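# Hand a parcel through a service window between rooms

## Task

Move the parcel sitting on the table in the delivery room (where r1 begins) onto the shelf in the mail room (where r2 begins). The connecting door is locked, but a service window is open. At the end the parcel must rest on the shelf on its own, released by the gripper, with the robots moved away from it. Neither robot may fall over or be left leaning.

## Robot and tools

Robots: two identical Hello Robot Stretch 4 units, r1 and r2. Each has an omni-wheel base, a lift on a vertical mast, an arm that telescopes forward, a three-joint wrist (yaw, pitch, roll) and a two-finger gripper. Each is about 1.6 m tall, and its base rim lies within 0.23 m of the base origin. Each carries four cameras: <name>_head_camera, <name>_head_left_camera, <name>_head_right_camera and <name>_wrist_camera.

Frames: the base frame sits on the floor under the base centre, with x forward, y left and z up. hand_pose, a point between the open fingertips, is reported in this frame. With all wrist joints at 0 its axes line up with the base's, though the printed position may be slightly off. The odometry frame is the base frame as it stood when the scene began. base_odometry only counts wheel rotation, so slipping shows up as travel. Heading runs from -3.142 to 3.142 and is positive to the left. Each robot reports only in its own frames, so where one robot is relative to the other can only be judged from images, lidar_m and wrist_depth_mm.

execute_actions: arguments are actions (a list with exactly one action, or empty to just read state and images) and cameras (a list of camera names or "all"; omitted or null gives all, [] gives none, an unknown name rejects the call). The single action is keyed by robot name. Under each name you give "base", "joints" or both, optionally with "pace" and "contact_limits"; or just {"end_of_arm": "enable_torque"} to re-power wrist or gripper motors that shut off. All motions in one action start at once.
- base: one relative command per action, measured from where the base last reported itself: {"translate_m": d} drives straight, forward positive, -2 to 2 m; {"strafe_m": d} slides sideways, left positive, -2 to 2 m; {"rotate_rad": d} turns in place, counter-clockwise (left) positive, -3.2 to 3.2 rad.
- joints: absolute targets by name. lift_m 0 to 1.2 m; arm_m 0 to 0.55 m (extension); wrist_yaw_rad -1.134 to 4.276 (0 straight ahead, positive left, 3.14 folded back, above 3.4 the arm may block it); wrist_pitch_rad -1.117 to 4.259 (0 level, 1.57 pointing down); wrist_roll_rad -1.117 to 4.259 (0 fingers level, positive turns clockwise viewed from behind); gripper_m -0.038 to 0.141 m fingertip gap (negative means fingers pressing together). Tolerances for done: ±0.004 for lift, arm and gripper, ±0.02 for yaw and roll, ±0.05 for pitch. Joint targets outside range are clipped and noted; any other bad value or key rejects the whole call and nothing moves.
- pace: "slow", "default", "fast" or "max" (base up to 0.1/0.3/0.4/0.6 m/s and 1/2/3/4 rad/s). A raised lift above 0.2 m lowers these caps, down to 0.3 m/s and 1 rad/s at full height.
- contact_limits: only {"arm_m": value}, 0 (gentlest) to 0.75 (firmest), default 0.5; the arm stops when it pushes harder than that.
No single action runs past 15 s. To unfold the wrist at the start, lift_m 0.4 together with wrist_yaw_rad 0 works.

wait: seconds from 0 to 10; commands nothing new and returns state and images. zoom_image: camera plus region [x0, y0, x1, y1] in pixels of that camera's latest full image, at most 504 by 504, origin top-left. finished_scene: pass the number of the scene you are ending; it is final and reports success.

Result lines: base_status and joint_status tell how each motion of the last accepted action ended: "done" (for the base, wheels turned the commanded amount even if they slipped), "off_target" (resting short and possibly still pushing), "contact_stop_at_<key>" (hit something; that part goes slack), "limit_stop_at_<name>" (built-in limit, e.g. own_body or tilt), "time_out", "torque_fault" (a wrist or gripper motor went limp; send enable_torque). on_its_own covers what the call did not command; its "held at" is a target, not a position. A part omitted from a call may still be pushing toward an old target. lidar_m: 12 horizontal distances in metres, 30 degree sectors counter-clockwise starting straight ahead (4th left, 7th behind, 10th right); "-" means nothing seen or closer than 0.25 m; it sees the other robot but not its own. wrist_depth_mm: a 7x7 grid of median depths, 100 to 2000 mm, row by row from top-left. turned_by_wheels versus turned_by_imu: a gap above about 0.1 rad means a bump or slip, and heading error roughly equals the difference. base_tilt gives forward and right lean in degrees, each with a fixed offset up to about 1.5. motor_effort is percent of maximum, positive toward larger joint values, with the peak of the last action in brackets; readings are noisy. Wheel efforts positive mean turning right. A load in a level gripper shifts wrist_pitch_rad effort away from 0.

Gripping: command a gap smaller than the object; the further below its width, the tighter the squeeze and the more it is pulled toward the wrist. Neither the reading nor "done" proves a hold; a firm grip appears as a distinct gripper effort change. Stuck fingertips on a surface: raise the lift.

Hazards: robots pressing together fails the run, and no line reports robot-to-robot contact; once bases touch, any further drive is a hard press. An object touching a robot is fine. Two robots commanded the same distance can differ by about 3 cm per metre, which matters if both hold one load. Leaning beyond 6 degrees triggers limit_stop_at_tilt and slackens lift, arm and wheels. Avoid turning or driving with over 1 kg held at arm_m above 0.2, especially at fast paces, and avoid strong pushes with a high gripper. Tilting the gripper up (pitch below -0.2) while rolled (roll below -0.4 or above 4) risks own-body stops. Loose objects may get a brief push now and then. Avoid drops, slams and hard shoves; the robot holds its last command while you deliberate.

Each tool is called after ">>>" as name(argument=value, ...) on one line, values as JSON.

## Session

>>> execute_actions(actions=[])

Scene clock: 0.00 s.
r1.base_odometry: x=+0.000 y=+0.000 heading=+0.000 (m, m, rad; r1's odometry frame)
r1.turned_by_wheels: +0.000 (rad since the last result)
r1.turned_by_imu: +0.000 (rad since the last result)
r1.base_tilt: forward=-0.3 right=+0.9 (deg)
r1.lidar_m: 0.91 0.91 1.11 2.15 1.98 1.20 1.22 1.57 1.18 1.03 1.05 1.02
r1.base_status: not commanded
r1.joint_positions: lift_m=+0.261 arm_m=+0.001 wrist_yaw_rad=+3.224 wrist_pitch_rad=+0.013 wrist_roll_rad=+0.005 gripper_m=+0.057
r1.joint_status: not commanded
r1.motor_effort: lift_m=+19 arm_m=-1 wrist_yaw_rad=+1 wrist_pitch_rad=-6 wrist_roll_rad=+1 gripper_m=-4 wheel_0=+0 wheel_1=+0 wheel_2=+0 (%)
r1.hand_pose: x=-0.1231 y=+0.0633 z=+0.4355 quat_wxyz=(-0.041, -0.006, +0.002, +0.999) (m; r1's base frame)
r1.wrist_depth_mm: - 138 201 - - - - / - - 137 - - - - / - 110 136 - - - - / - 127 151 - - - - / 206 - - - - - - / 214 1618 206 1808 1255 1921 1863 / 213 1008 1098 1118 1078 1205 1255
r2.base_odometry: x=+0.000 y=+0.000 heading=+0.000 (m, m, rad; r2's odometry frame)
r2.turned_by_wheels: +0.000 (rad since the last result)
r2.turned_by_imu: +0.000 (rad since the last result)
r2.base_tilt: forward=-0.1 right=+0.5 (deg)
r2.lidar_m: 2.76 2.74 2.67 2.17 2.13 1.33 0.87 0.82 0.93 1.86 2.56 2.84
r2.base_status: not commanded
r2.joint_positions: lift_m=+0.187 arm_m=-0.003 wrist_yaw_rad=+3.178 wrist_pitch_rad=-0.014 wrist_roll_rad=-0.016 gripper_m=+0.057
r2.joint_status: not commanded
r2.motor_effort: lift_m=+19 arm_m=-1 wrist_yaw_rad=+2 wrist_pitch_rad=-6 wrist_roll_rad=+0 gripper_m=-3 wheel_0=+0 wheel_1=+0 wheel_2=-1 (%)
r2.hand_pose: x=-0.1231 y=+0.0769 z=+0.3696 quat_wxyz=(-0.018, +0.007, -0.008, +1.000) (m; r2's base frame)
r2.wrist_depth_mm: - 128 133 1255 1366 1499 1661 / - 111 133 1255 1366 1499 1708 / - 118 146 1281 1397 1499 1618 / 135 135 1160 1255 1397 1537 1708 / 1025 1098 1160 1281 1397 1576 1708 / 991 1078 196 1255 195 1397 1464 / 798 809 878 109 904 917 960
pictures: r1_head_camera, r1_head_left_camera, r1_head_right_camera, r1_wrist_camera, r2_head_camera, r2_head_left_camera, r2_head_right_camera, r2_wrist_camera
Images, in order (width x height): r1_head_camera 420x560, r1_head_left_camera 420x672, r1_head_right_camera 420x672, r1_wrist_camera 616x392, r2_head_camera 420x560, r2_head_left_camera 420x672, r2_head_right_camera 420x672, r2_wrist_camera 616x392.

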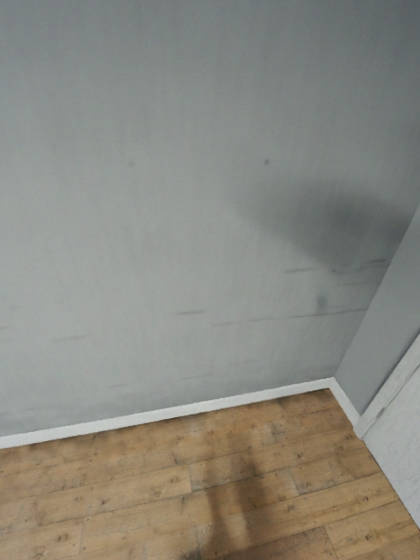

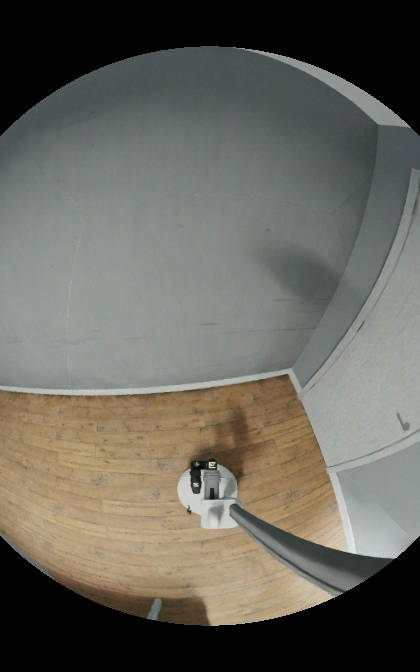

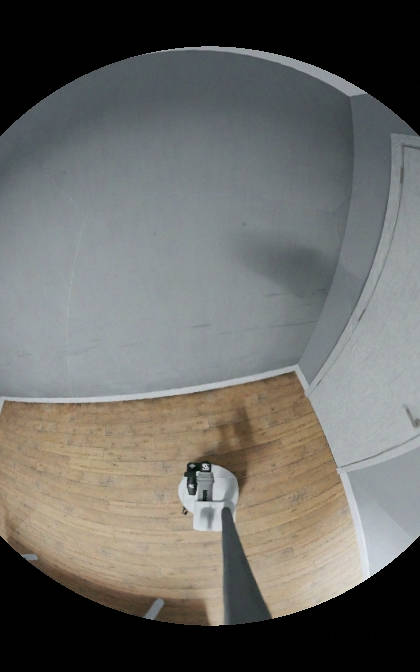

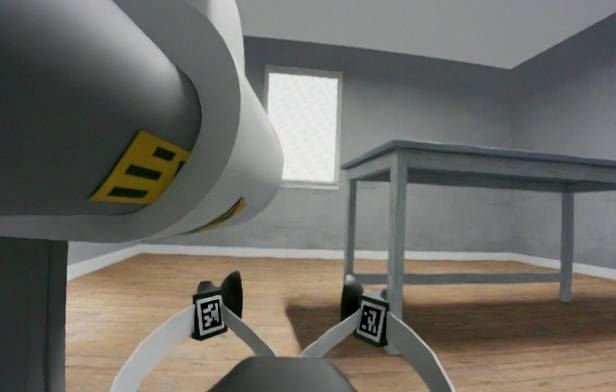

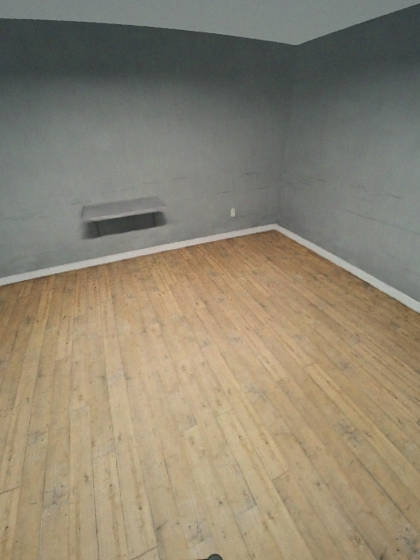

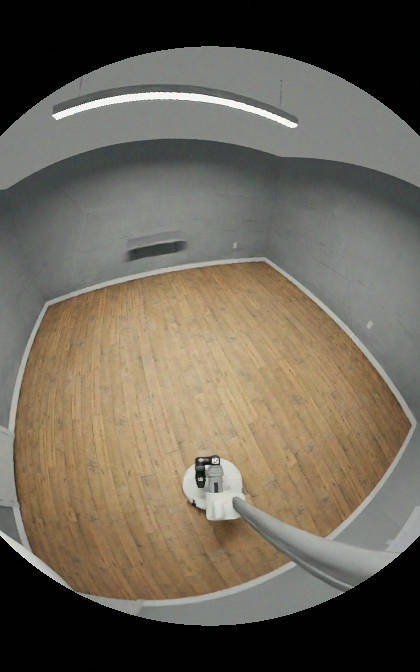

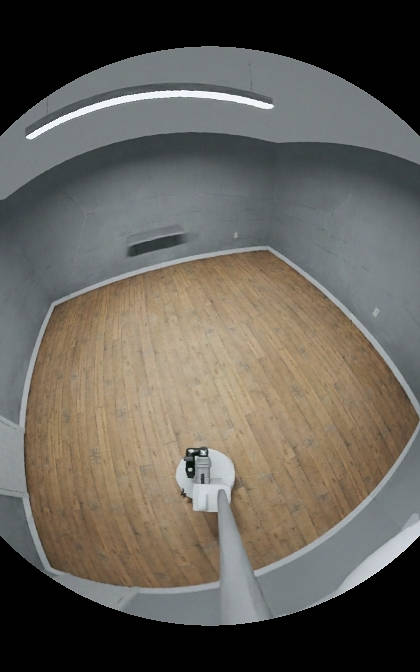

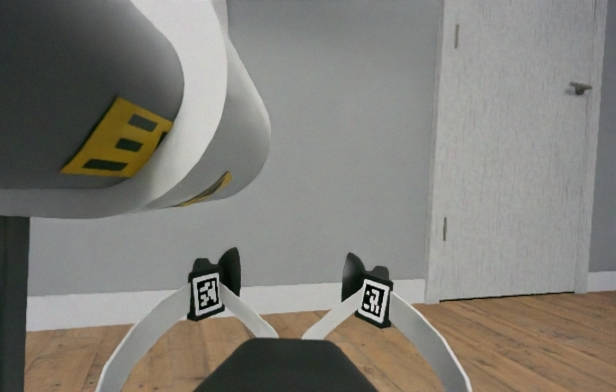

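>>> execute_actions(actions=[{"r1":{"base":{"rotate_rad":-2.95},"joints":{"lift_m":0.7,"wrist_yaw_rad":0,"gripper_m":0.14},"pace":"fast"},"r2":{"base":{"rotate_rad":-2.78},"joints":{"lift_m":0.7,"wrist_yaw_rad":0,"gripper_m":0.14},"pace":"fast"}}], cameras=["r1_head_camera","r1_head_left_camera","r1_wrist_camera","r2_head_camera","r2_head_left_camera"])

Scene clock: 2.70 s.
r1.base_odometry: x=+0.000 y=+0.000 heading=-2.950 (m, m, rad; r1's odometry frame)
r1.turned_by_wheels: -2.950 (rad since the last result)
r1.turned_by_imu: -2.945 (rad since the last result)
r1.base_tilt: forward=-0.4 right=+0.7 (deg)
r1.lidar_m: 3.79 1.42 1.10 1.01 1.09 0.94 0.90 0.94 1.31 3.23 1.56 1.20
r1.base_status: done
r1.joint_positions: lift_m=+0.700 arm_m=+0.001 wrist_yaw_rad=+0.000 wrist_pitch_rad=+0.013 wrist_roll_rad=+0.005 gripper_m=+0.140
r1.joint_status: all done
r1.motor_effort: lift_m=+21(21) arm_m=+0(1) wrist_yaw_rad=+1(6) wrist_pitch_rad=-6(6) wrist_roll_rad=+1(0) gripper_m=-3(4) wheel_0=+2(9) wheel_1=+1(13) wheel_2=+2(11) (%)
r1.hand_pose: x=+0.4601 y=-0.0873 z=+0.8744 quat_wxyz=(+1.000, +0.003, +0.006, +0.000) (m; r1's base frame)
r1.wrist_depth_mm: 1618 - - - - - - / 1808 - - - - - - / 1808 - - - - - - / 1708 - - - - - - / 1756 - - - - - - / 1708 206 - - 1499 891 917 / 1708 - - 150 - - -
r2.base_odometry: x=+0.000 y=+0.000 heading=-2.780 (m, m, rad; r2's odometry frame)
r2.turned_by_wheels: -2.780 (rad since the last result)
r2.turned_by_imu: -2.761 (rad since the last result)
r2.base_tilt: forward=+0.2 right=+0.6 (deg)
r2.lidar_m: 0.77 0.83 1.51 2.59 2.71 3.38 3.27 3.03 2.22 2.11 1.47 1.10
r2.base_status: done
r2.joint_positions: lift_m=+0.700 arm_m=-0.003 wrist_yaw_rad=+0.000 wrist_pitch_rad=-0.014 wrist_roll_rad=-0.016 gripper_m=+0.140
r2.joint_status: all done
r2.motor_effort: lift_m=+21(23) arm_m=-1(1) wrist_yaw_rad=+0(5) wrist_pitch_rad=-6(6) wrist_roll_rad=+0(0) gripper_m=-1(1) wheel_0=+1(9) wheel_1=+1(10) wheel_2=+0(9) (%)
r2.hand_pose: x=+0.4568 y=-0.0873 z=+0.8822 quat_wxyz=(+1.000, -0.008, -0.007, +0.000) (m; r2's base frame)
r2.wrist_depth_mm: - - - 820 831 831 831 / - - - 831 842 854 842 / - - - 842 831 842 831 / 809 621 768 842 831 842 854 / 820 831 842 842 842 854 854 / 831 831 831 854 831 854 866 / 831 842 831 109 854 854 878
pictures: r1_head_camera, r1_head_left_camera, r1_wrist_camera, r2_head_camera, r2_head_left_camera
Images, in order (width x height): r1_head_camera 420x560, r1_head_left_camera 420x672, r1_wrist_camera 616x392, r2_head_camera 420x560, r2_head_left_camera 420x672.

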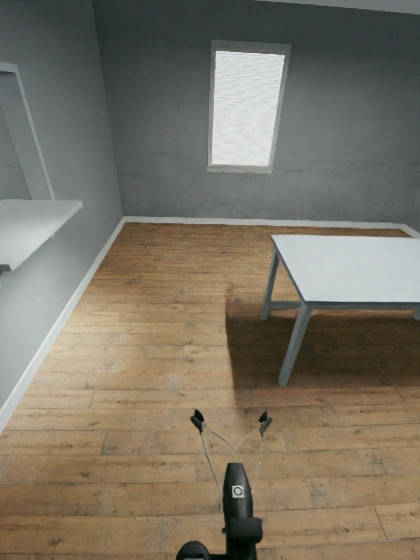

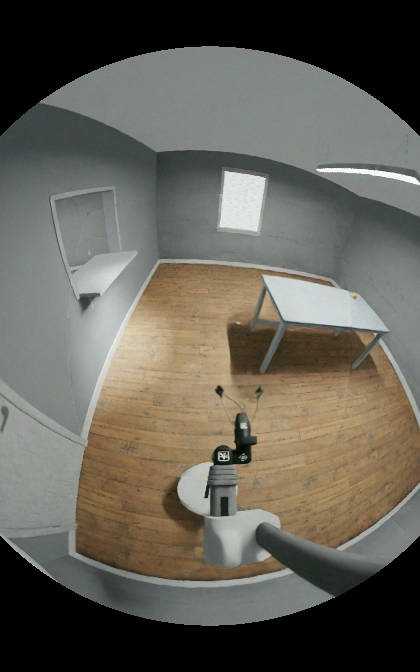

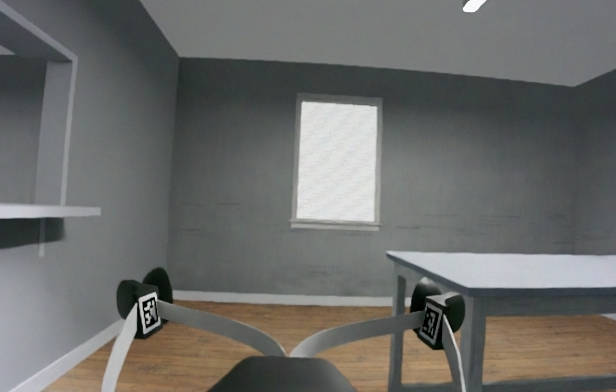

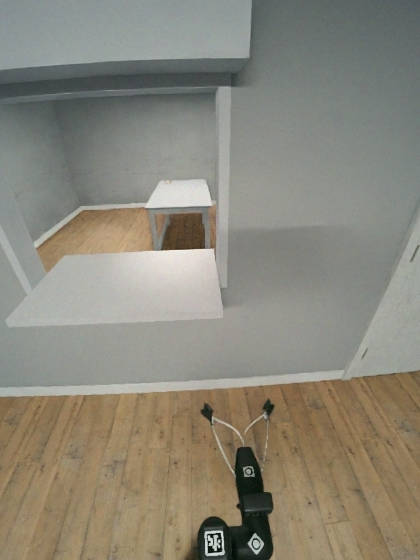

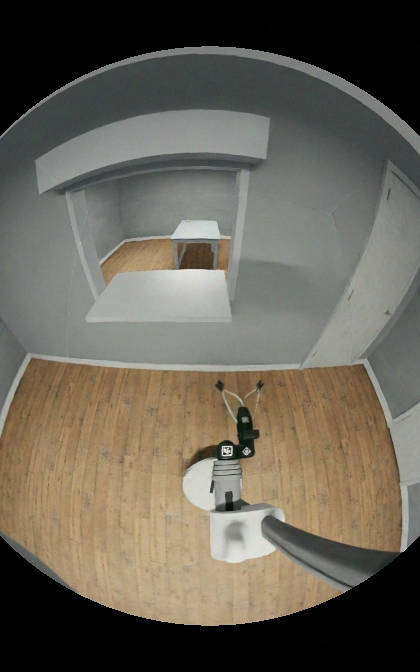

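>>> execute_actions(actions=[{"r1":{"base":{"strafe_m":-1.4},"pace":"max"},"r2":{"base":{"strafe_m":0.45},"joints":{"lift_m":0.85},"pace":"fast"}}], cameras=["r1_head_camera","r1_wrist_camera","r2_head_camera","r2_wrist_camera"])

Scene clock: 7.57 s.
r1.base_odometry: x=-0.267 y=+1.374 heading=-2.949 (m, m, rad; r1's odometry frame)
r1.turned_by_wheels: +0.000 (rad since the last result)
r1.turned_by_imu: +0.001 (rad since the last result)
r1.base_tilt: forward=-0.4 right=+0.6 (deg)
r1.lidar_m: 1.05 1.12 2.54 2.43 1.31 0.93 0.90 0.94 1.30 1.81 1.89 1.10
r1.base_status: done
r1.joint_positions: lift_m=+0.700 arm_m=+0.001 wrist_yaw_rad=+0.000 wrist_pitch_rad=+0.013 wrist_roll_rad=+0.005 gripper_m=+0.140
r1.joint_status: not commanded
r1.motor_effort: lift_m=+21(21) arm_m=-1(1) wrist_yaw_rad=+1(1) wrist_pitch_rad=-6(6) wrist_roll_rad=-1(0) gripper_m=-3(2) wheel_0=-1(13) wheel_1=+3(12) wheel_2=+0(1) (%)
r1.hand_pose: x=+0.4601 y=-0.0874 z=+0.8744 quat_wxyz=(+1.000, +0.003, +0.006, +0.000) (m; r1's base frame)
r1.wrist_depth_mm: - - - - - - - / - - - - - - - / - - - - - - - / - - - - - - - / 1118 1205 1336 1499 1576 - - / 1430 205 878 891 842 891 - / 1756 - - 150 - - -
r2.base_odometry: x=+0.159 y=-0.421 heading=-2.780 (m, m, rad; r2's odometry frame)
r2.turned_by_wheels: +0.000 (rad since the last result)
r2.turned_by_imu: -0.003 (rad since the last result)
r2.base_tilt: forward=+0.0 right=+0.6 (deg)
r2.lidar_m: 0.81 0.87 1.51 2.11 2.22 3.05 3.27 3.36 2.64 2.56 1.49 0.85
r2.base_status: done
r2.joint_positions: lift_m=+0.850 arm_m=-0.003 wrist_yaw_rad=+0.000 wrist_pitch_rad=-0.014 wrist_roll_rad=-0.016 gripper_m=+0.140
r2.joint_status: all done
r2.motor_effort: lift_m=+21(21) arm_m=-1(1) wrist_yaw_rad=-1(2) wrist_pitch_rad=-6(6) wrist_roll_rad=+0(1) gripper_m=+1(2) wheel_0=+2(13) wheel_1=-1(13) wheel_2=+0(4) (%)
r2.hand_pose: x=+0.4568 y=-0.0874 z=+1.0322 quat_wxyz=(+1.000, -0.008, -0.007, +0.000) (m; r2's base frame)
r2.wrist_depth_mm: 798 - - - - 917 842 / 809 - - - - 931 854 / 798 - - - - 904 854 / 820 - - - - 891 854 / 809 891 946 1042 1078 854 866 / 609 609 609 615 615 634 878 / 820 831 831 109 866 866 878
pictures: r1_head_camera, r1_wrist_camera, r2_head_camera, r2_wrist_camera
Images, in order (width x height): r1_head_camera 420x560, r1_wrist_camera 616x392, r2_head_camera 420x560, r2_wrist_camera 616x392.

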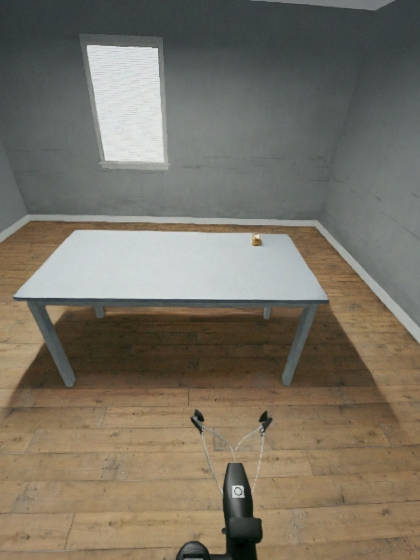

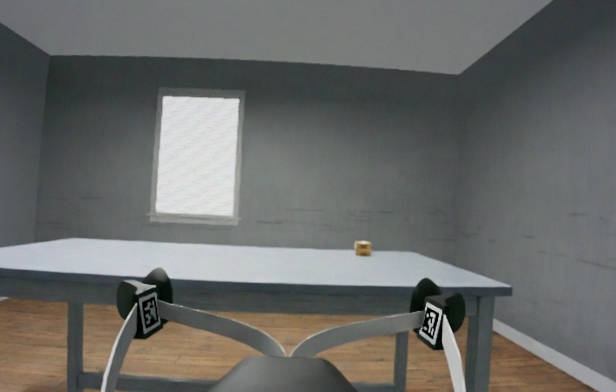

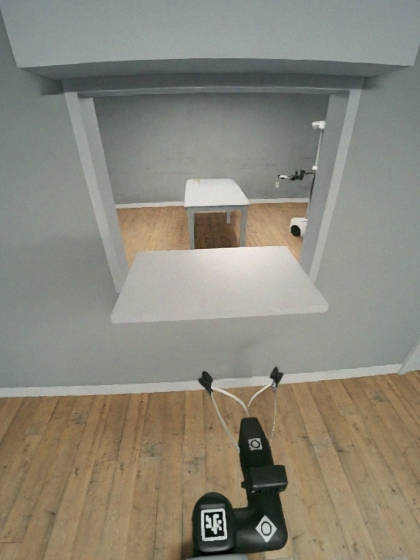

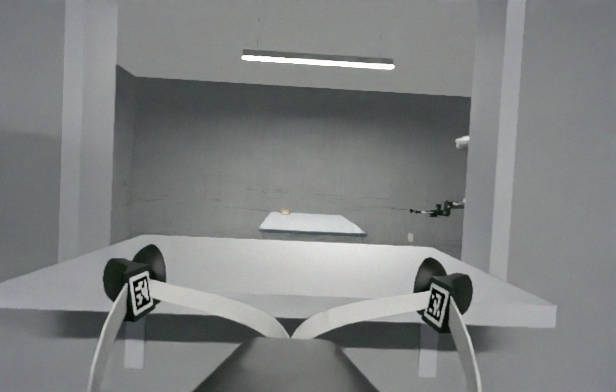

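>>> execute_actions(actions=[{"r1":{"base":{"strafe_m":-0.24},"joints":{"lift_m":0.78,"wrist_pitch_rad":0.45},"pace":"max"}}], cameras=[])

>>> execute_actions(actions=[{"r1":{"base":{"translate_m":0.78},"joints":{"arm_m":0.3},"pace":"max"}}], cameras=["r1_head_camera","r1_wrist_camera","r2_wrist_camera"])

Scene clock: 9.90 s.
r1.base_odometry: x=-0.313 y=+1.610 heading=-2.949 (m, m, rad; r1's odometry frame)
r1.turned_by_wheels: +0.000 (rad since the last result)
r1.turned_by_imu: +0.000 (rad since the last result)
r1.base_tilt: forward=-0.5 right=+0.7 (deg)
r1.lidar_m: 1.05 1.10 1.52 2.65 1.30 0.93 0.89 0.95 1.31 1.56 1.62 1.12
r1.base_status: done
r1.joint_positions: lift_m=+0.780 arm_m=+0.001 wrist_yaw_rad=+0.000 wrist_pitch_rad=+0.452 wrist_roll_rad=+0.005 gripper_m=+0.140
r1.joint_status: all done
r1.motor_effort: lift_m=+20(25) arm_m=+0(0) wrist_yaw_rad=+2(1) wrist_pitch_rad=-5(5) wrist_roll_rad=-1(0) gripper_m=+1(2) wheel_0=+0(9) wheel_1=+3(14) wheel_2=+0(0) (%)
r1.hand_pose: x=+0.4311 y=-0.0874 z=+0.8322 quat_wxyz=(+0.975, +0.003, +0.224, -0.001) (m; r1's base frame)
r1.wrist_depth_mm: - - - - - - 1863 / - - - - - - 1863 / 891 891 891 917 1042 - 1921 / - - - - - - 1863 / 1661 1661 1708 1708 1756 1921 1756 / 1336 205 1430 1430 1042 1397 1464 / 1138 1138 1160 151 1182 1182 1255
r2.base_odometry: x=+0.159 y=-0.421 heading=-2.780 (m, m, rad; r2's odometry frame)
r2.turned_by_wheels: +0.000 (rad since the last result)
r2.turned_by_imu: +0.000 (rad since the last result)
r2.base_tilt: forward=-0.1 right=+0.4 (deg)
r2.lidar_m: 0.80 0.85 1.50 2.11 2.20 3.04 3.26 3.33 2.67 2.57 1.52 0.87
r2.base_status: not commanded
r2.joint_positions: lift_m=+0.850 arm_m=-0.003 wrist_yaw_rad=+0.000 wrist_pitch_rad=-0.014 wrist_roll_rad=-0.016 gripper_m=+0.140
r2.joint_status: not commanded
r2.motor_effort: lift_m=+21(21) arm_m=-1(1) wrist_yaw_rad=+1(1) wrist_pitch_rad=-6(6) wrist_roll_rad=-1(0) gripper_m=+1(2) wheel_0=+2(2) wheel_1=-1(1) wheel_2=+0(0) (%)
r2.hand_pose: x=+0.4568 y=-0.0874 z=+1.0322 quat_wxyz=(+1.000, -0.008, -0.007, +0.000) (m; r2's base frame)
r2.wrist_depth_mm: 809 - - - - 931 831 / 809 - - - - 904 831 / 809 - - - - 904 854 / 809 - - - - 891 842 / 820 878 946 1008 1078 866 866 / 609 603 615 621 627 627 866 / 820 831 854 109 842 866 866
pictures: none
No camera images: the call's "cameras" was empty. Leave "cameras" out to get every camera's image.

Scene clock: 13.20 s.
r1.base_odometry: x=-1.079 y=+1.461 heading=-2.949 (m, m, rad; r1's odometry frame)
r1.turned_by_wheels: +0.000 (rad since the last result)
r1.turned_by_imu: +0.000 (rad since the last result)
r1.base_tilt: forward=-0.6 right=+1.0 (deg)
r1.lidar_m: 0.29 0.32 0.43 2.52 2.38 1.75 1.66 1.74 1.63 1.55 0.43 0.32
r1.base_status: done
r1.joint_positions: lift_m=+0.780 arm_m=+0.299 wrist_yaw_rad=+0.000 wrist_pitch_rad=+0.452 wrist_roll_rad=+0.005 gripper_m=+0.140
r1.joint_status: all done
r1.motor_effort: lift_m=+20(20) arm_m=+7(7) wrist_yaw_rad=+1(2) wrist_pitch_rad=-5(5) wrist_roll_rad=-1(0) gripper_m=+0(1) wheel_0=+1(5) wheel_1=+2(8) wheel_2=+2(12) (%)
r1.hand_pose: x=+0.7293 y=-0.0874 z=+0.8322 quat_wxyz=(+0.975, +0.002, +0.224, +0.000) (m; r1's base frame)
r1.wrist_depth_mm: - - - - - - 1863 / - - - - - - 1863 / - - - - - - 1863 / 508 525 539 549 - - 1863 / 377 387 399 377 415 424 1756 / 298 206 315 320 301 315 330 / 253 253 259 150 267 267 272
r2.base_odometry: x=+0.159 y=-0.421 heading=-2.780 (m, m, rad; r2's odometry frame)
r2.turned_by_wheels: +0.000 (rad since the last result)
r2.turned_by_imu: -0.001 (rad since the last result)
r2.base_tilt: forward=+0.0 right=+0.5 (deg)
r2.lidar_m: 0.81 0.87 1.49 2.13 2.21 3.08 3.26 3.37 2.67 2.56 1.50 0.87
r2.base_status: not commanded
r2.joint_positions: lift_m=+0.850 arm_m=-0.003 wrist_yaw_rad=+0.000 wrist_pitch_rad=-0.014 wrist_roll_rad=-0.016 gripper_m=+0.140
r2.joint_status: not commanded
r2.motor_effort: lift_m=+21(21) arm_m=-1(1) wrist_yaw_rad=+2(0) wrist_pitch_rad=-6(7) wrist_roll_rad=+0(1) gripper_m=+1(0) wheel_0=+2(2) wheel_1=-1(1) wheel_2=+0(0) (%)
r2.hand_pose: x=+0.4568 y=-0.0874 z=+1.0322 quat_wxyz=(+1.000, -0.008, -0.007, +0.000) (m; r2's base frame)
r2.wrist_depth_mm: 798 - - - - 931 842 / 798 - - - - 931 866 / 820 - - - - 891 866 / 820 - - - - 891 866 / 820 866 946 991 1078 866 866 / 597 609 609 621 627 621 866 / 831 842 842 109 854 878 854
pictures: r1_head_camera, r1_wrist_camera, r2_wrist_camera
Images, in order (width x height): r1_head_camera 420x560, r1_wrist_camera 616x392, r2_wrist_camera 616x392.

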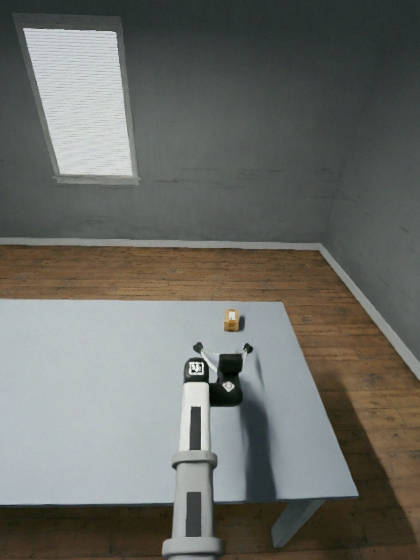

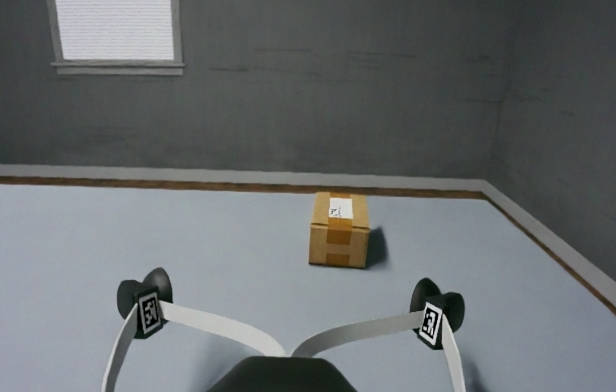

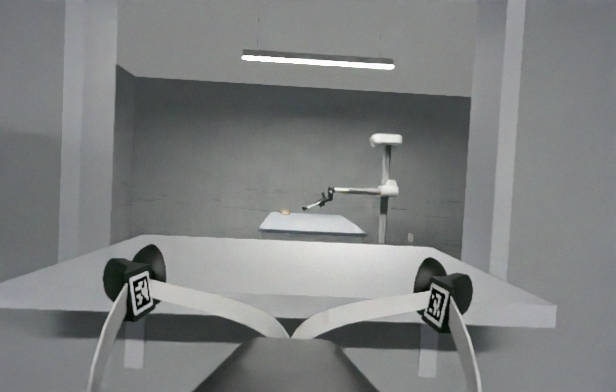

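>>> execute_actions(actions=[{"r1":{"base":{"strafe_m":-0.04},"joints":{"arm_m":0.42,"lift_m":0.73},"pace":"fast"}}], cameras=["r1_wrist_camera","r2_wrist_camera"])

>>> zoom_image(camera="r2_wrist_camera", region=[250, 180, 370, 240])

Scene clock: 14.73 s.
r1.base_odometry: x=-1.086 y=+1.500 heading=-2.949 (m, m, rad; r1's odometry frame)
r1.turned_by_wheels: +0.000 (rad since the last result)
r1.turned_by_imu: +0.000 (rad since the last result)
r1.base_tilt: forward=-0.5 right=+0.8 (deg)
r1.lidar_m: 0.28 0.30 0.43 1.15 2.39 1.73 1.67 1.74 1.60 1.53 0.44 0.32
r1.base_status: done
r1.joint_positions: lift_m=+0.730 arm_m=+0.419 wrist_yaw_rad=+0.000 wrist_pitch_rad=+0.452 wrist_roll_rad=+0.005 gripper_m=+0.140
r1.joint_status: all done
r1.motor_effort: lift_m=+16(17) arm_m=+7(6) wrist_yaw_rad=+1(3) wrist_pitch_rad=-5(6) wrist_roll_rad=+0(1) gripper_m=-2(2) wheel_0=-2(13) wheel_1=+1(10) wheel_2=+1(2) (%)
r1.hand_pose: x=+0.8492 y=-0.0874 z=+0.7824 quat_wxyz=(+0.975, +0.002, +0.224, +0.000) (m; r1's base frame)
r1.wrist_depth_mm: - - - - - - 1808 / - - - - - - 1756 / - - - - - - 1808 / 392 404 418 304 - - 1808 / 290 298 307 236 320 327 332 / 230 205 243 242 232 243 254 / 195 196 201 151 206 206 214
r2.base_odometry: x=+0.159 y=-0.421 heading=-2.780 (m, m, rad; r2's odometry frame)
r2.turned_by_wheels: +0.000 (rad since the last result)
r2.turned_by_imu: +0.000 (rad since the last result)
r2.base_tilt: forward=+0.0 right=+0.6 (deg)
r2.lidar_m: 0.80 0.85 1.49 2.11 2.20 3.06 3.25 3.36 2.67 2.56 1.53 0.85
r2.base_status: not commanded
r2.joint_positions: lift_m=+0.850 arm_m=-0.003 wrist_yaw_rad=+0.000 wrist_pitch_rad=-0.014 wrist_roll_rad=-0.016 gripper_m=+0.140
r2.joint_status: not commanded
r2.motor_effort: lift_m=+21(21) arm_m=-1(1) wrist_yaw_rad=+0(2) wrist_pitch_rad=-6(7) wrist_roll_rad=+0(0) gripper_m=-1(0) wheel_0=+2(2) wheel_1=-1(1) wheel_2=+0(0) (%)
r2.hand_pose: x=+0.4568 y=-0.0874 z=+1.0322 quat_wxyz=(+1.000, -0.008, -0.007, +0.000) (m; r2's base frame)
r2.wrist_depth_mm: 809 - - - - 931 831 / 798 - - - - 917 842 / 820 - - - - 917 854 / 809 - - - - 904 866 / 831 878 960 1008 1078 878 866 / 603 609 609 621 621 640 878 / 842 831 854 109 854 866 878
pictures: r1_wrist_camera, r2_wrist_camera
Images, in order (width x height): r1_wrist_camera 616x392, r2_wrist_camera 616x392.

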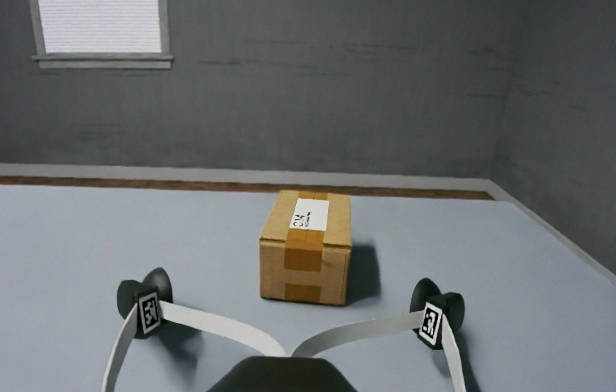

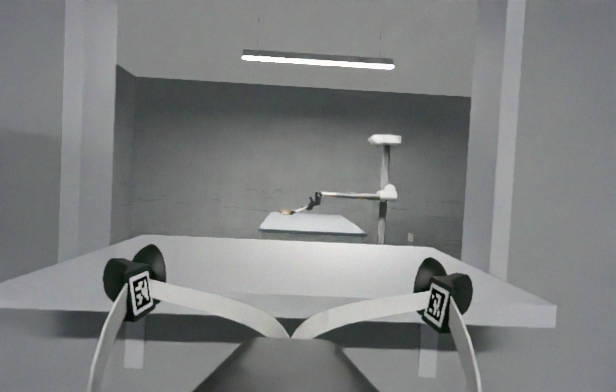

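Region (250, 180, 370, 240) of r2_wrist_camera's 616x392 image, scaled by 4.200.

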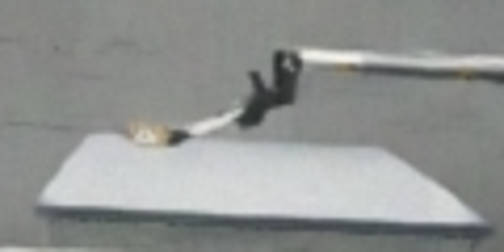

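>>> execute_actions(actions=[{"r1":{"base":{"strafe_m":-0.012},"joints":{"arm_m":0.48},"pace":"fast"}}], cameras=[])

>>> execute_actions(actions=[{"r1":{"joints":{"gripper_m":0.02},"pace":"fast"}}], cameras=["r1_wrist_camera"])

Scene clock: 15.97 s.
r1.base_odometry: x=-1.089 y=+1.512 heading=-2.949 (m, m, rad; r1's odometry frame)
r1.turned_by_wheels: +0.000 (rad since the last result)
r1.turned_by_imu: +0.000 (rad since the last result)
r1.base_tilt: forward=-0.5 right=+0.8 (deg)
r1.lidar_m: 0.29 0.31 0.44 1.15 2.42 1.75 1.67 1.75 1.57 1.49 0.46 0.32
r1.base_status: done
r1.joint_positions: lift_m=+0.730 arm_m=+0.479 wrist_yaw_rad=+0.000 wrist_pitch_rad=+0.452 wrist_roll_rad=+0.005 gripper_m=+0.140
r1.joint_status: all done
r1.motor_effort: lift_m=+16(16) arm_m=+7(7) wrist_yaw_rad=+2(3) wrist_pitch_rad=-6(5) wrist_roll_rad=+0(1) gripper_m=+0(1) wheel_0=-2(9) wheel_1=-1(8) wheel_2=+0(0) (%)
r1.hand_pose: x=+0.9093 y=-0.0874 z=+0.7824 quat_wxyz=(+0.975, +0.002, +0.224, +0.000) (m; r1's base frame)
r1.wrist_depth_mm: - - - - - - 1808 / - - - - - - 1808 / - - - - - - 1808 / - - - - - - 1808 / 290 300 293 223 322 325 351 / 229 205 183 180 230 243 254 / 195 196 195 151 206 206 215
r2.base_odometry: x=+0.159 y=-0.421 heading=-2.780 (m, m, rad; r2's odometry frame)
r2.turned_by_wheels: +0.000 (rad since the last result)
r2.turned_by_imu: +0.000 (rad since the last result)
r2.base_tilt: forward=+0.1 right=+0.6 (deg)
r2.lidar_m: 0.80 0.87 1.50 2.10 2.22 3.04 3.26 3.35 2.66 2.57 1.48 0.86
r2.base_status: not commanded
r2.joint_positions: lift_m=+0.850 arm_m=-0.003 wrist_yaw_rad=+0.000 wrist_pitch_rad=-0.014 wrist_roll_rad=-0.016 gripper_m=+0.140
r2.joint_status: not commanded
r2.motor_effort: lift_m=+21(21) arm_m=-1(1) wrist_yaw_rad=+0(1) wrist_pitch_rad=-6(6) wrist_roll_rad=+0(0) gripper_m=-1(1) wheel_0=+2(2) wheel_1=-1(1) wheel_2=+0(0) (%)
r2.hand_pose: x=+0.4568 y=-0.0874 z=+1.0322 quat_wxyz=(+1.000, -0.008, -0.007, +0.000) (m; r2's base frame)
r2.wrist_depth_mm: 809 - - - - 931 842 / 798 - - - - 917 854 / 820 - - - - 891 854 / 820 - - - - 891 866 / 820 878 946 1008 1078 854 854 / 603 597 609 615 621 640 854 / 842 831 842 109 854 866 878
pictures: none
No camera images: the call's "cameras" was empty. Leave "cameras" out to get every camera's image.

Scene clock: 18.13 s.
r1.base_odometry: x=-1.089 y=+1.512 heading=-2.949 (m, m, rad; r1's odometry frame)
r1.turned_by_wheels: +0.000 (rad since the last result)
r1.turned_by_imu: +0.000 (rad since the last result)
r1.base_tilt: forward=-0.5 right=+0.8 (deg)
r1.lidar_m: 0.28 0.31 0.44 1.18 2.39 1.75 1.67 1.76 1.58 1.49 0.45 0.32
r1.base_status: not commanded
r1.joint_positions: lift_m=+0.730 arm_m=+0.479 wrist_yaw_rad=+0.000 wrist_pitch_rad=+0.453 wrist_roll_rad=+0.005 gripper_m=+0.020
r1.joint_status: all done
r1.motor_effort: lift_m=+16(16) arm_m=+7(7) wrist_yaw_rad=+2(1) wrist_pitch_rad=-7(8) wrist_roll_rad=+0(0) gripper_m=-21(17) wheel_0=-2(2) wheel_1=-1(1) wheel_2=+0(0) (%)
r1.hand_pose: x=+0.9092 y=-0.0874 z=+0.7823 quat_wxyz=(+0.974, +0.002, +0.224, +0.000) (m; r1's base frame)
r1.wrist_depth_mm: - - - - - - 1808 / - - - - - - 1808 / - - - - - - 1808 / - - - - - - 1808 / 290 297 291 211 319 324 349 / 229 236 179 167 206 253 253 / 194 189 190 169 197 206 213
r2.base_odometry: x=+0.159 y=-0.421 heading=-2.780 (m, m, rad; r2's odometry frame)
r2.turned_by_wheels: +0.000 (rad since the last result)
r2.turned_by_imu: +0.000 (rad since the last result)
r2.base_tilt: forward=-0.1 right=+0.5 (deg)
r2.lidar_m: 0.80 0.87 1.50 2.14 2.22 3.04 3.28 3.35 2.65 2.55 1.53 0.85
r2.base_status: not commanded
r2.joint_positions: lift_m=+0.850 arm_m=-0.003 wrist_yaw_rad=+0.000 wrist_pitch_rad=-0.014 wrist_roll_rad=-0.016 gripper_m=+0.140
r2.joint_status: not commanded
r2.motor_effort: lift_m=+21(21) arm_m=-1(1) wrist_yaw_rad=+0(1) wrist_pitch_rad=-6(7) wrist_roll_rad=-1(0) gripper_m=+1(0) wheel_0=+2(2) wheel_1=-1(1) wheel_2=+0(0) (%)
r2.hand_pose: x=+0.4568 y=-0.0874 z=+1.0322 quat_wxyz=(+1.000, -0.008, -0.007, +0.000) (m; r2's base frame)
r2.wrist_depth_mm: 798 - - - - 917 854 / 809 - - - - 904 854 / 798 - - - - 904 842 / 820 - - - - 878 866 / 809 866 946 1025 1098 842 854 / 609 609 615 621 621 627 878 / 842 831 854 109 866 842 866
pictures: r1_wrist_camera
Images, in order (width x height): r1_wrist_camera 616x392.

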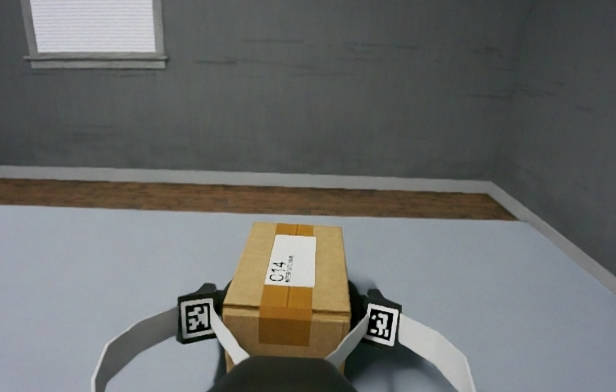

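>>> execute_actions(actions=[{"r1":{"joints":{"lift_m":0.78},"pace":"fast"},"r2":{"base":{"translate_m":0.45},"joints":{"lift_m":0.96,"wrist_pitch_rad":0.45},"pace":"fast"}}], cameras=[])

>>> execute_actions(actions=[{"r1":{"base":{"strafe_m":1.78},"joints":{"arm_m":0.0},"pace":"max"}}], cameras=["r1_head_camera","r1_wrist_camera"])

Scene clock: 21.30 s.
r1.base_odometry: x=-1.089 y=+1.512 heading=-2.949 (m, m, rad; r1's odometry frame)
r1.turned_by_wheels: +0.000 (rad since the last result)
r1.turned_by_imu: +0.000 (rad since the last result)
r1.base_tilt: forward=-0.4 right=+0.7 (deg)
r1.lidar_m: 0.30 0.30 0.44 1.17 2.40 1.72 1.67 1.74 1.59 1.50 0.46 0.32
r1.base_status: not commanded
r1.joint_positions: lift_m=+0.780 arm_m=+0.479 wrist_yaw_rad=+0.000 wrist_pitch_rad=+0.453 wrist_roll_rad=+0.005 gripper_m=+0.020
r1.joint_status: all done
r1.motor_effort: lift_m=+21(24) arm_m=+7(6) wrist_yaw_rad=+2(0) wrist_pitch_rad=-7(8) wrist_roll_rad=+0(0) gripper_m=-18(23) wheel_0=-2(2) wheel_1=-1(0) wheel_2=+0(0) (%)
r1.hand_pose: x=+0.9091 y=-0.0874 z=+0.8318 quat_wxyz=(+0.974, +0.002, +0.225, +0.000) (m; r1's base frame)
r1.wrist_depth_mm: - - - - - - 1808 / - - - - - - 1756 / - - - - - - 1808 / - - - - - - 1863 / 375 384 377 211 1808 1921 1708 / 296 304 178 167 206 325 362 / 252 244 247 170 255 265 271
r2.base_odometry: x=-0.261 y=-0.580 heading=-2.779 (m, m, rad; r2's odometry frame)
r2.turned_by_wheels: +0.000 (rad since the last result)
r2.turned_by_imu: -0.002 (rad since the last result)
r2.base_tilt: forward=+0.1 right=+0.6 (deg)
r2.lidar_m: 0.36 0.39 0.86 2.12 2.23 3.04 3.78 3.73 2.65 2.32 0.52 0.40
r2.base_status: done
r2.joint_positions: lift_m=+0.960 arm_m=-0.003 wrist_yaw_rad=+0.000 wrist_pitch_rad=+0.452 wrist_roll_rad=-0.016 gripper_m=+0.140
r2.joint_status: all done
r2.motor_effort: lift_m=+21(22) arm_m=-1(1) wrist_yaw_rad=+0(0) wrist_pitch_rad=-5(4) wrist_roll_rad=+1(0) gripper_m=+1(2) wheel_0=+1(8) wheel_1=+2(6) wheel_2=+0(14) (%)
r2.hand_pose: x=+0.4279 y=-0.0874 z=+1.0121 quat_wxyz=(+0.975, -0.008, +0.224, +0.002) (m; r2's base frame)
r2.wrist_depth_mm: - - - - - - - / - - - - - - - / 661 699 715 741 - - - / 496 508 530 539 554 585 585 / 397 402 418 424 436 445 455 / 329 312 320 347 330 347 373 / 285 287 291 109 303 301 312
pictures: none
No camera images: the call's "cameras" was empty. Leave "cameras" out to get every camera's image.

Scene clock: 26.80 s.
r1.base_odometry: x=-0.748 y=-0.235 heading=-2.949 (m, m, rad; r1's odometry frame)
r1.turned_by_wheels: +0.000 (rad since the last result)
r1.turned_by_imu: +0.003 (rad since the last result)
r1.base_tilt: forward=-0.4 right=+0.7 (deg)
r1.lidar_m: 3.03 1.09 0.85 0.98 1.03 1.36 1.68 1.75 2.42 1.20 0.69 0.89
r1.base_status: done
r1.joint_positions: lift_m=+0.780 arm_m=+0.002 wrist_yaw_rad=+0.000 wrist_pitch_rad=+0.453 wrist_roll_rad=+0.005 gripper_m=+0.020
r1.joint_status: all done
r1.motor_effort: lift_m=+21(21) arm_m=-7(8) wrist_yaw_rad=+2(3) wrist_pitch_rad=-9(10) wrist_roll_rad=+0(0) gripper_m=-18(22) wheel_0=+1(13) wheel_1=+0(10) wheel_2=+0(1) (%)
r1.hand_pose: x=+0.4321 y=-0.0874 z=+0.8317 quat_wxyz=(+0.974, +0.002, +0.225, -0.001) (m; r1's base frame)
r1.wrist_depth_mm: 1499 - - - - - - / 1537 - - - - - - / 1537 - - - - - - / 1576 - - - - - 732 / 1537 1661 1708 211 1808 1808 1808 / 1308 1366 179 167 207 1430 1464 / 1118 1098 1078 170 1138 1008 1042
r2.base_odometry: x=-0.261 y=-0.580 heading=-2.779 (m, m, rad; r2's odometry frame)
r2.turned_by_wheels: +0.000 (rad since the last result)
r2.turned_by_imu: -0.001 (rad since the last result)
r2.base_tilt: forward=+0.0 right=+0.6 (deg)
r2.lidar_m: 0.37 0.37 0.85 2.10 2.21 3.06 3.78 3.72 2.64 2.32 0.56 0.40
r2.base_status: not commanded
r2.joint_positions: lift_m=+0.960 arm_m=-0.003 wrist_yaw_rad=+0.000 wrist_pitch_rad=+0.452 wrist_roll_rad=-0.016 gripper_m=+0.140
r2.joint_status: not commanded
r2.motor_effort: lift_m=+21(21) arm_m=-1(1) wrist_yaw_rad=+0(3) wrist_pitch_rad=-5(6) wrist_roll_rad=+0(1) gripper_m=+2(1) wheel_0=+1(2) wheel_1=+2(2) wheel_2=+0(0) (%)
r2.hand_pose: x=+0.4279 y=-0.0874 z=+1.0121 quat_wxyz=(+0.975, -0.008, +0.224, +0.002) (m; r2's base frame)
r2.wrist_depth_mm: - - - - - - 1430 / - - - - - - - / 668 676 715 732 - - - / 492 508 525 539 554 569 585 / 397 404 415 424 436 442 459 / 332 312 322 349 332 349 373 / 283 287 291 109 303 301 312
pictures: r1_head_camera, r1_wrist_camera
Images, in order (width x height): r1_head_camera 420x560, r1_wrist_camera 616x392.

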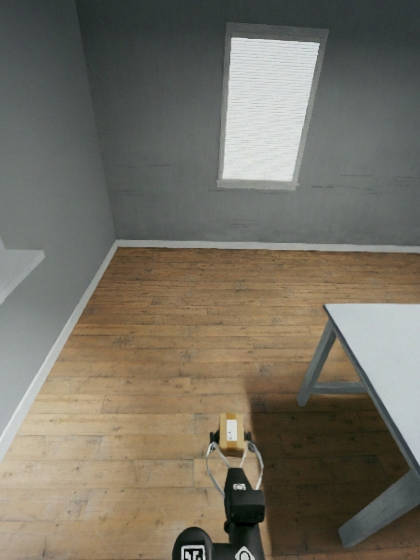

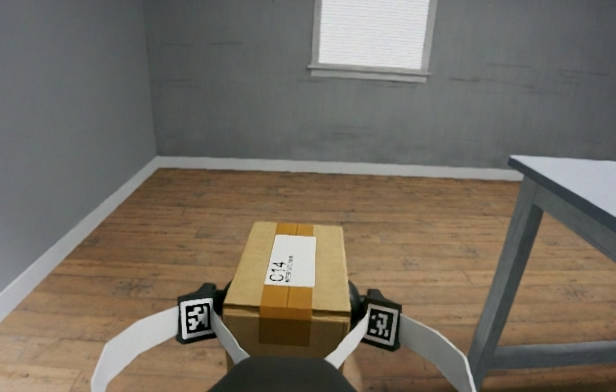

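>>> execute_actions(actions=[{"r1":{"base":{"translate_m":0.71},"joints":{"lift_m":0.95},"pace":"max"}}], cameras=[])

>>> execute_actions(actions=[{"r1":{"base":{"rotate_rad":1.57},"pace":"fast"}}], cameras=[])

>>> execute_actions(actions=[{"r1":{"joints":{"arm_m":0.5},"pace":"fast"}}], cameras=["r1_head_camera","r1_wrist_camera","r2_wrist_camera"])

Scene clock: 30.30 s.
r1.base_odometry: x=-1.445 y=-0.371 heading=-2.949 (m, m, rad; r1's odometry frame)
r1.turned_by_wheels: +0.000 (rad since the last result)
r1.turned_by_imu: -0.001 (rad since the last result)
r1.base_tilt: forward=-0.7 right=+0.8 (deg)
r1.lidar_m: 2.32 1.42 0.80 0.77 0.80 1.40 2.37 2.51 0.64 0.58 0.61 2.39
r1.base_status: done
r1.joint_positions: lift_m=+0.950 arm_m=+0.002 wrist_yaw_rad=+0.000 wrist_pitch_rad=+0.453 wrist_roll_rad=+0.005 gripper_m=+0.020
r1.joint_status: all done
r1.motor_effort: lift_m=+21(23) arm_m=-7(7) wrist_yaw_rad=+2(2) wrist_pitch_rad=-9(9) wrist_roll_rad=-1(0) gripper_m=-17(21) wheel_0=-1(5) wheel_1=+1(8) wheel_2=+2(12) (%)
r1.hand_pose: x=+0.4321 y=-0.0874 z=+1.0018 quat_wxyz=(+0.974, +0.002, +0.225, -0.001) (m; r1's base frame)
r1.wrist_depth_mm: 1499 1808 1863 1921 1921 1921 1921 / 1537 1921 - - - - - / 1576 - - - - - - / 1576 - - - - - - / 1618 - - 211 - - - / 1464 1537 178 167 206 1661 1708 / 1336 1281 1281 169 1336 1397 1430
r2.base_odometry: x=-0.261 y=-0.580 heading=-2.779 (m, m, rad; r2's odometry frame)
r2.turned_by_wheels: +0.000 (rad since the last result)
r2.turned_by_imu: -0.001 (rad since the last result)
r2.base_tilt: forward=+0.0 right=+0.4 (deg)
r2.lidar_m: 0.36 0.37 0.85 2.12 2.24 3.03 3.80 3.74 2.67 2.35 0.55 0.39
r2.base_status: not commanded
r2.joint_positions: lift_m=+0.960 arm_m=-0.003 wrist_yaw_rad=+0.000 wrist_pitch_rad=+0.452 wrist_roll_rad=-0.016 gripper_m=+0.140
r2.joint_status: not commanded
r2.motor_effort: lift_m=+21(21) arm_m=-1(1) wrist_yaw_rad=+1(0) wrist_pitch_rad=-5(5) wrist_roll_rad=-1(0) gripper_m=+0(0) wheel_0=+2(2) wheel_1=+2(2) wheel_2=+0(0) (%)
r2.hand_pose: x=+0.4279 y=-0.0874 z=+1.0121 quat_wxyz=(+0.975, -0.008, +0.224, +0.002) (m; r2's base frame)
r2.wrist_depth_mm: - - - - - - - / - - - - - - - / 668 683 707 750 - - - / 496 508 525 544 549 574 585 / 397 404 415 427 433 445 455 / 332 312 324 349 332 349 370 / 285 286 294 109 306 301 315
pictures: none
No camera images: the call's "cameras" was empty. Leave "cameras" out to get every camera's image.

Scene clock: 32.47 s.
r1.base_odometry: x=-1.445 y=-0.371 heading=-1.379 (m, m, rad; r1's odometry frame)
r1.turned_by_wheels: +1.570 (rad since the last result)
r1.turned_by_imu: +1.567 (rad since the last result)
r1.base_tilt: forward=-0.4 right=+0.7 (deg)
r1.lidar_m: 0.77 0.81 1.41 2.40 2.48 0.62 0.59 0.65 2.41 2.30 1.43 0.80
r1.base_status: done
r1.joint_positions: lift_m=+0.950 arm_m=+0.002 wrist_yaw_rad=+0.000 wrist_pitch_rad=+0.453 wrist_roll_rad=+0.005 gripper_m=+0.020
r1.joint_status: not commanded
r1.motor_effort: lift_m=+21(20) arm_m=-7(7) wrist_yaw_rad=+0(1) wrist_pitch_rad=-8(8) wrist_roll_rad=+0(1) gripper_m=-20(20) wheel_0=-3(11) wheel_1=-2(8) wheel_2=-1(9) (%)
r1.hand_pose: x=+0.4321 y=-0.0874 z=+1.0018 quat_wxyz=(+0.974, +0.002, +0.225, +0.000) (m; r1's base frame)
r1.wrist_depth_mm: 668 - - - - - 699 / 707 - - - - - 732 / 750 842 946 991 1042 891 778 / 683 603 621 634 654 676 820 / 854 866 866 211 878 904 891 / 931 917 179 167 206 960 976 / 991 991 991 169 1042 1025 1042
r2.base_odometry: x=-0.261 y=-0.580 heading=-2.779 (m, m, rad; r2's odometry frame)
r2.turned_by_wheels: +0.000 (rad since the last result)
r2.turned_by_imu: +0.000 (rad since the last result)
r2.base_tilt: forward=+0.1 right=+0.5 (deg)
r2.lidar_m: 0.37 0.40 0.89 2.11 2.25 3.05 3.79 3.71 2.67 2.31 0.57 0.39
r2.base_status: not commanded
r2.joint_positions: lift_m=+0.960 arm_m=-0.003 wrist_yaw_rad=+0.000 wrist_pitch_rad=+0.452 wrist_roll_rad=-0.016 gripper_m=+0.140
r2.joint_status: not commanded
r2.motor_effort: lift_m=+21(21) arm_m=-1(1) wrist_yaw_rad=-1(1) wrist_pitch_rad=-5(5) wrist_roll_rad=-1(0) gripper_m=+0(1) wheel_0=+2(2) wheel_1=+2(2) wheel_2=+1(0) (%)
r2.hand_pose: x=+0.4279 y=-0.0874 z=+1.0121 quat_wxyz=(+0.975, -0.008, +0.224, +0.002) (m; r2's base frame)
r2.wrist_depth_mm: - - - - - - - / - - - - - - - / 668 691 715 741 - - - / 500 512 525 539 559 574 585 / 402 404 415 424 439 445 459 / 330 314 319 349 332 353 373 / 282 287 291 109 304 300 314
pictures: none
No camera images: the call's "cameras" was empty. Leave "cameras" out to get every camera's image.

Scene clock: 34.57 s.
r1.base_odometry: x=-1.445 y=-0.371 heading=-1.379 (m, m, rad; r1's odometry frame)
r1.turned_by_wheels: +0.000 (rad since the last result)
r1.turned_by_imu: +0.000 (rad since the last result)
r1.base_tilt: forward=-0.6 right=+0.6 (deg)
r1.lidar_m: 0.75 0.79 1.42 2.39 2.47 0.63 0.60 0.64 2.42 2.34 1.43 0.80
r1.base_status: not commanded
r1.joint_positions: lift_m=+0.950 arm_m=+0.499 wrist_yaw_rad=+0.000 wrist_pitch_rad=+0.453 wrist_roll_rad=+0.005 gripper_m=+0.020
r1.joint_status: all done
r1.motor_effort: lift_m=+20(21) arm_m=+7(8) wrist_yaw_rad=+1(1) wrist_pitch_rad=-9(8) wrist_roll_rad=+0(0) gripper_m=-21(23) wheel_0=-3(3) wheel_1=-2(1) wheel_2=-1(1) (%)
r1.hand_pose: x=+0.9291 y=-0.0873 z=+1.0018 quat_wxyz=(+0.974, +0.002, +0.224, +0.000) (m; r1's base frame)
r1.wrist_depth_mm: - - - 768 - - - / - - - - - - - / - - - - - - - / 580 591 609 627 654 676 - / 427 439 433 211 473 480 488 / 340 349 178 167 207 375 375 / 289 281 282 169 293 306 310
r2.base_odometry: x=-0.261 y=-0.580 heading=-2.779 (m, m, rad; r2's odometry frame)
r2.turned_by_wheels: +0.000 (rad since the last result)
r2.turned_by_imu: +0.000 (rad since the last result)
r2.base_tilt: forward=+0.0 right=+0.6 (deg)
r2.lidar_m: 0.38 0.39 0.85 2.11 2.25 3.05 3.80 3.71 2.67 2.31 0.56 0.39
r2.base_status: not commanded
r2.joint_positions: lift_m=+0.960 arm_m=-0.003 wrist_yaw_rad=+0.000 wrist_pitch_rad=+0.452 wrist_roll_rad=-0.016 gripper_m=+0.140
r2.joint_status: not commanded
r2.motor_effort: lift_m=+21(21) arm_m=-1(1) wrist_yaw_rad=+0(0) wrist_pitch_rad=-5(6) wrist_roll_rad=-1(1) gripper_m=+2(1) wheel_0=+2(2) wheel_1=+2(2) wheel_2=+0(0) (%)
r2.hand_pose: x=+0.4279 y=-0.0874 z=+1.0121 quat_wxyz=(+0.975, -0.008, +0.224, +0.002) (m; r2's base frame)
r2.wrist_depth_mm: - - - - - - - / - - - 640 - - - / 661 683 715 732 - - - / 500 512 525 535 559 574 591 / 397 402 418 430 436 449 459 / 330 314 325 347 332 351 370 / 282 287 291 109 301 301 312
pictures: r1_head_camera, r1_wrist_camera, r2_wrist_camera
Images, in order (width x height): r1_head_camera 420x560, r1_wrist_camera 616x392, r2_wrist_camera 616x392.

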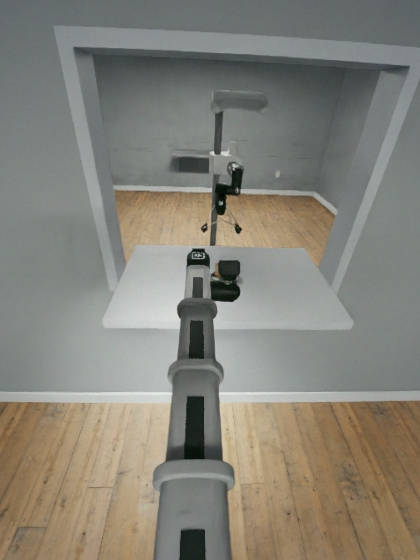

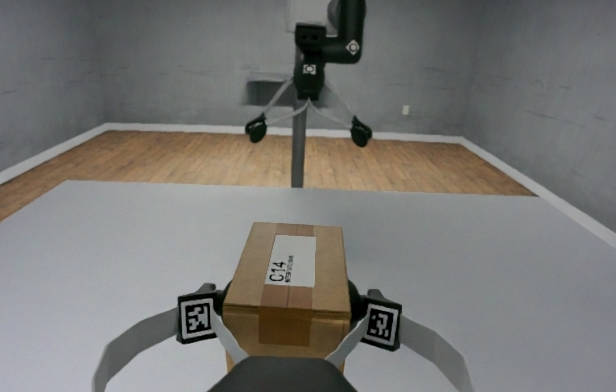

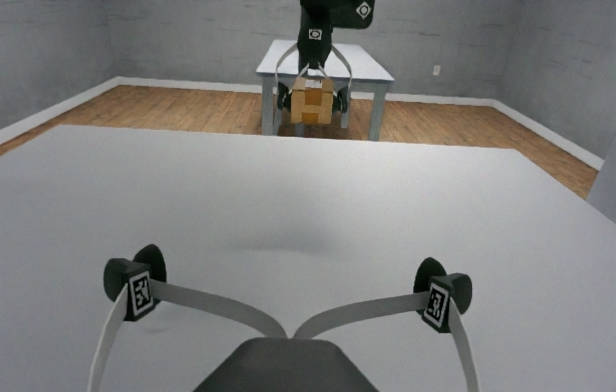

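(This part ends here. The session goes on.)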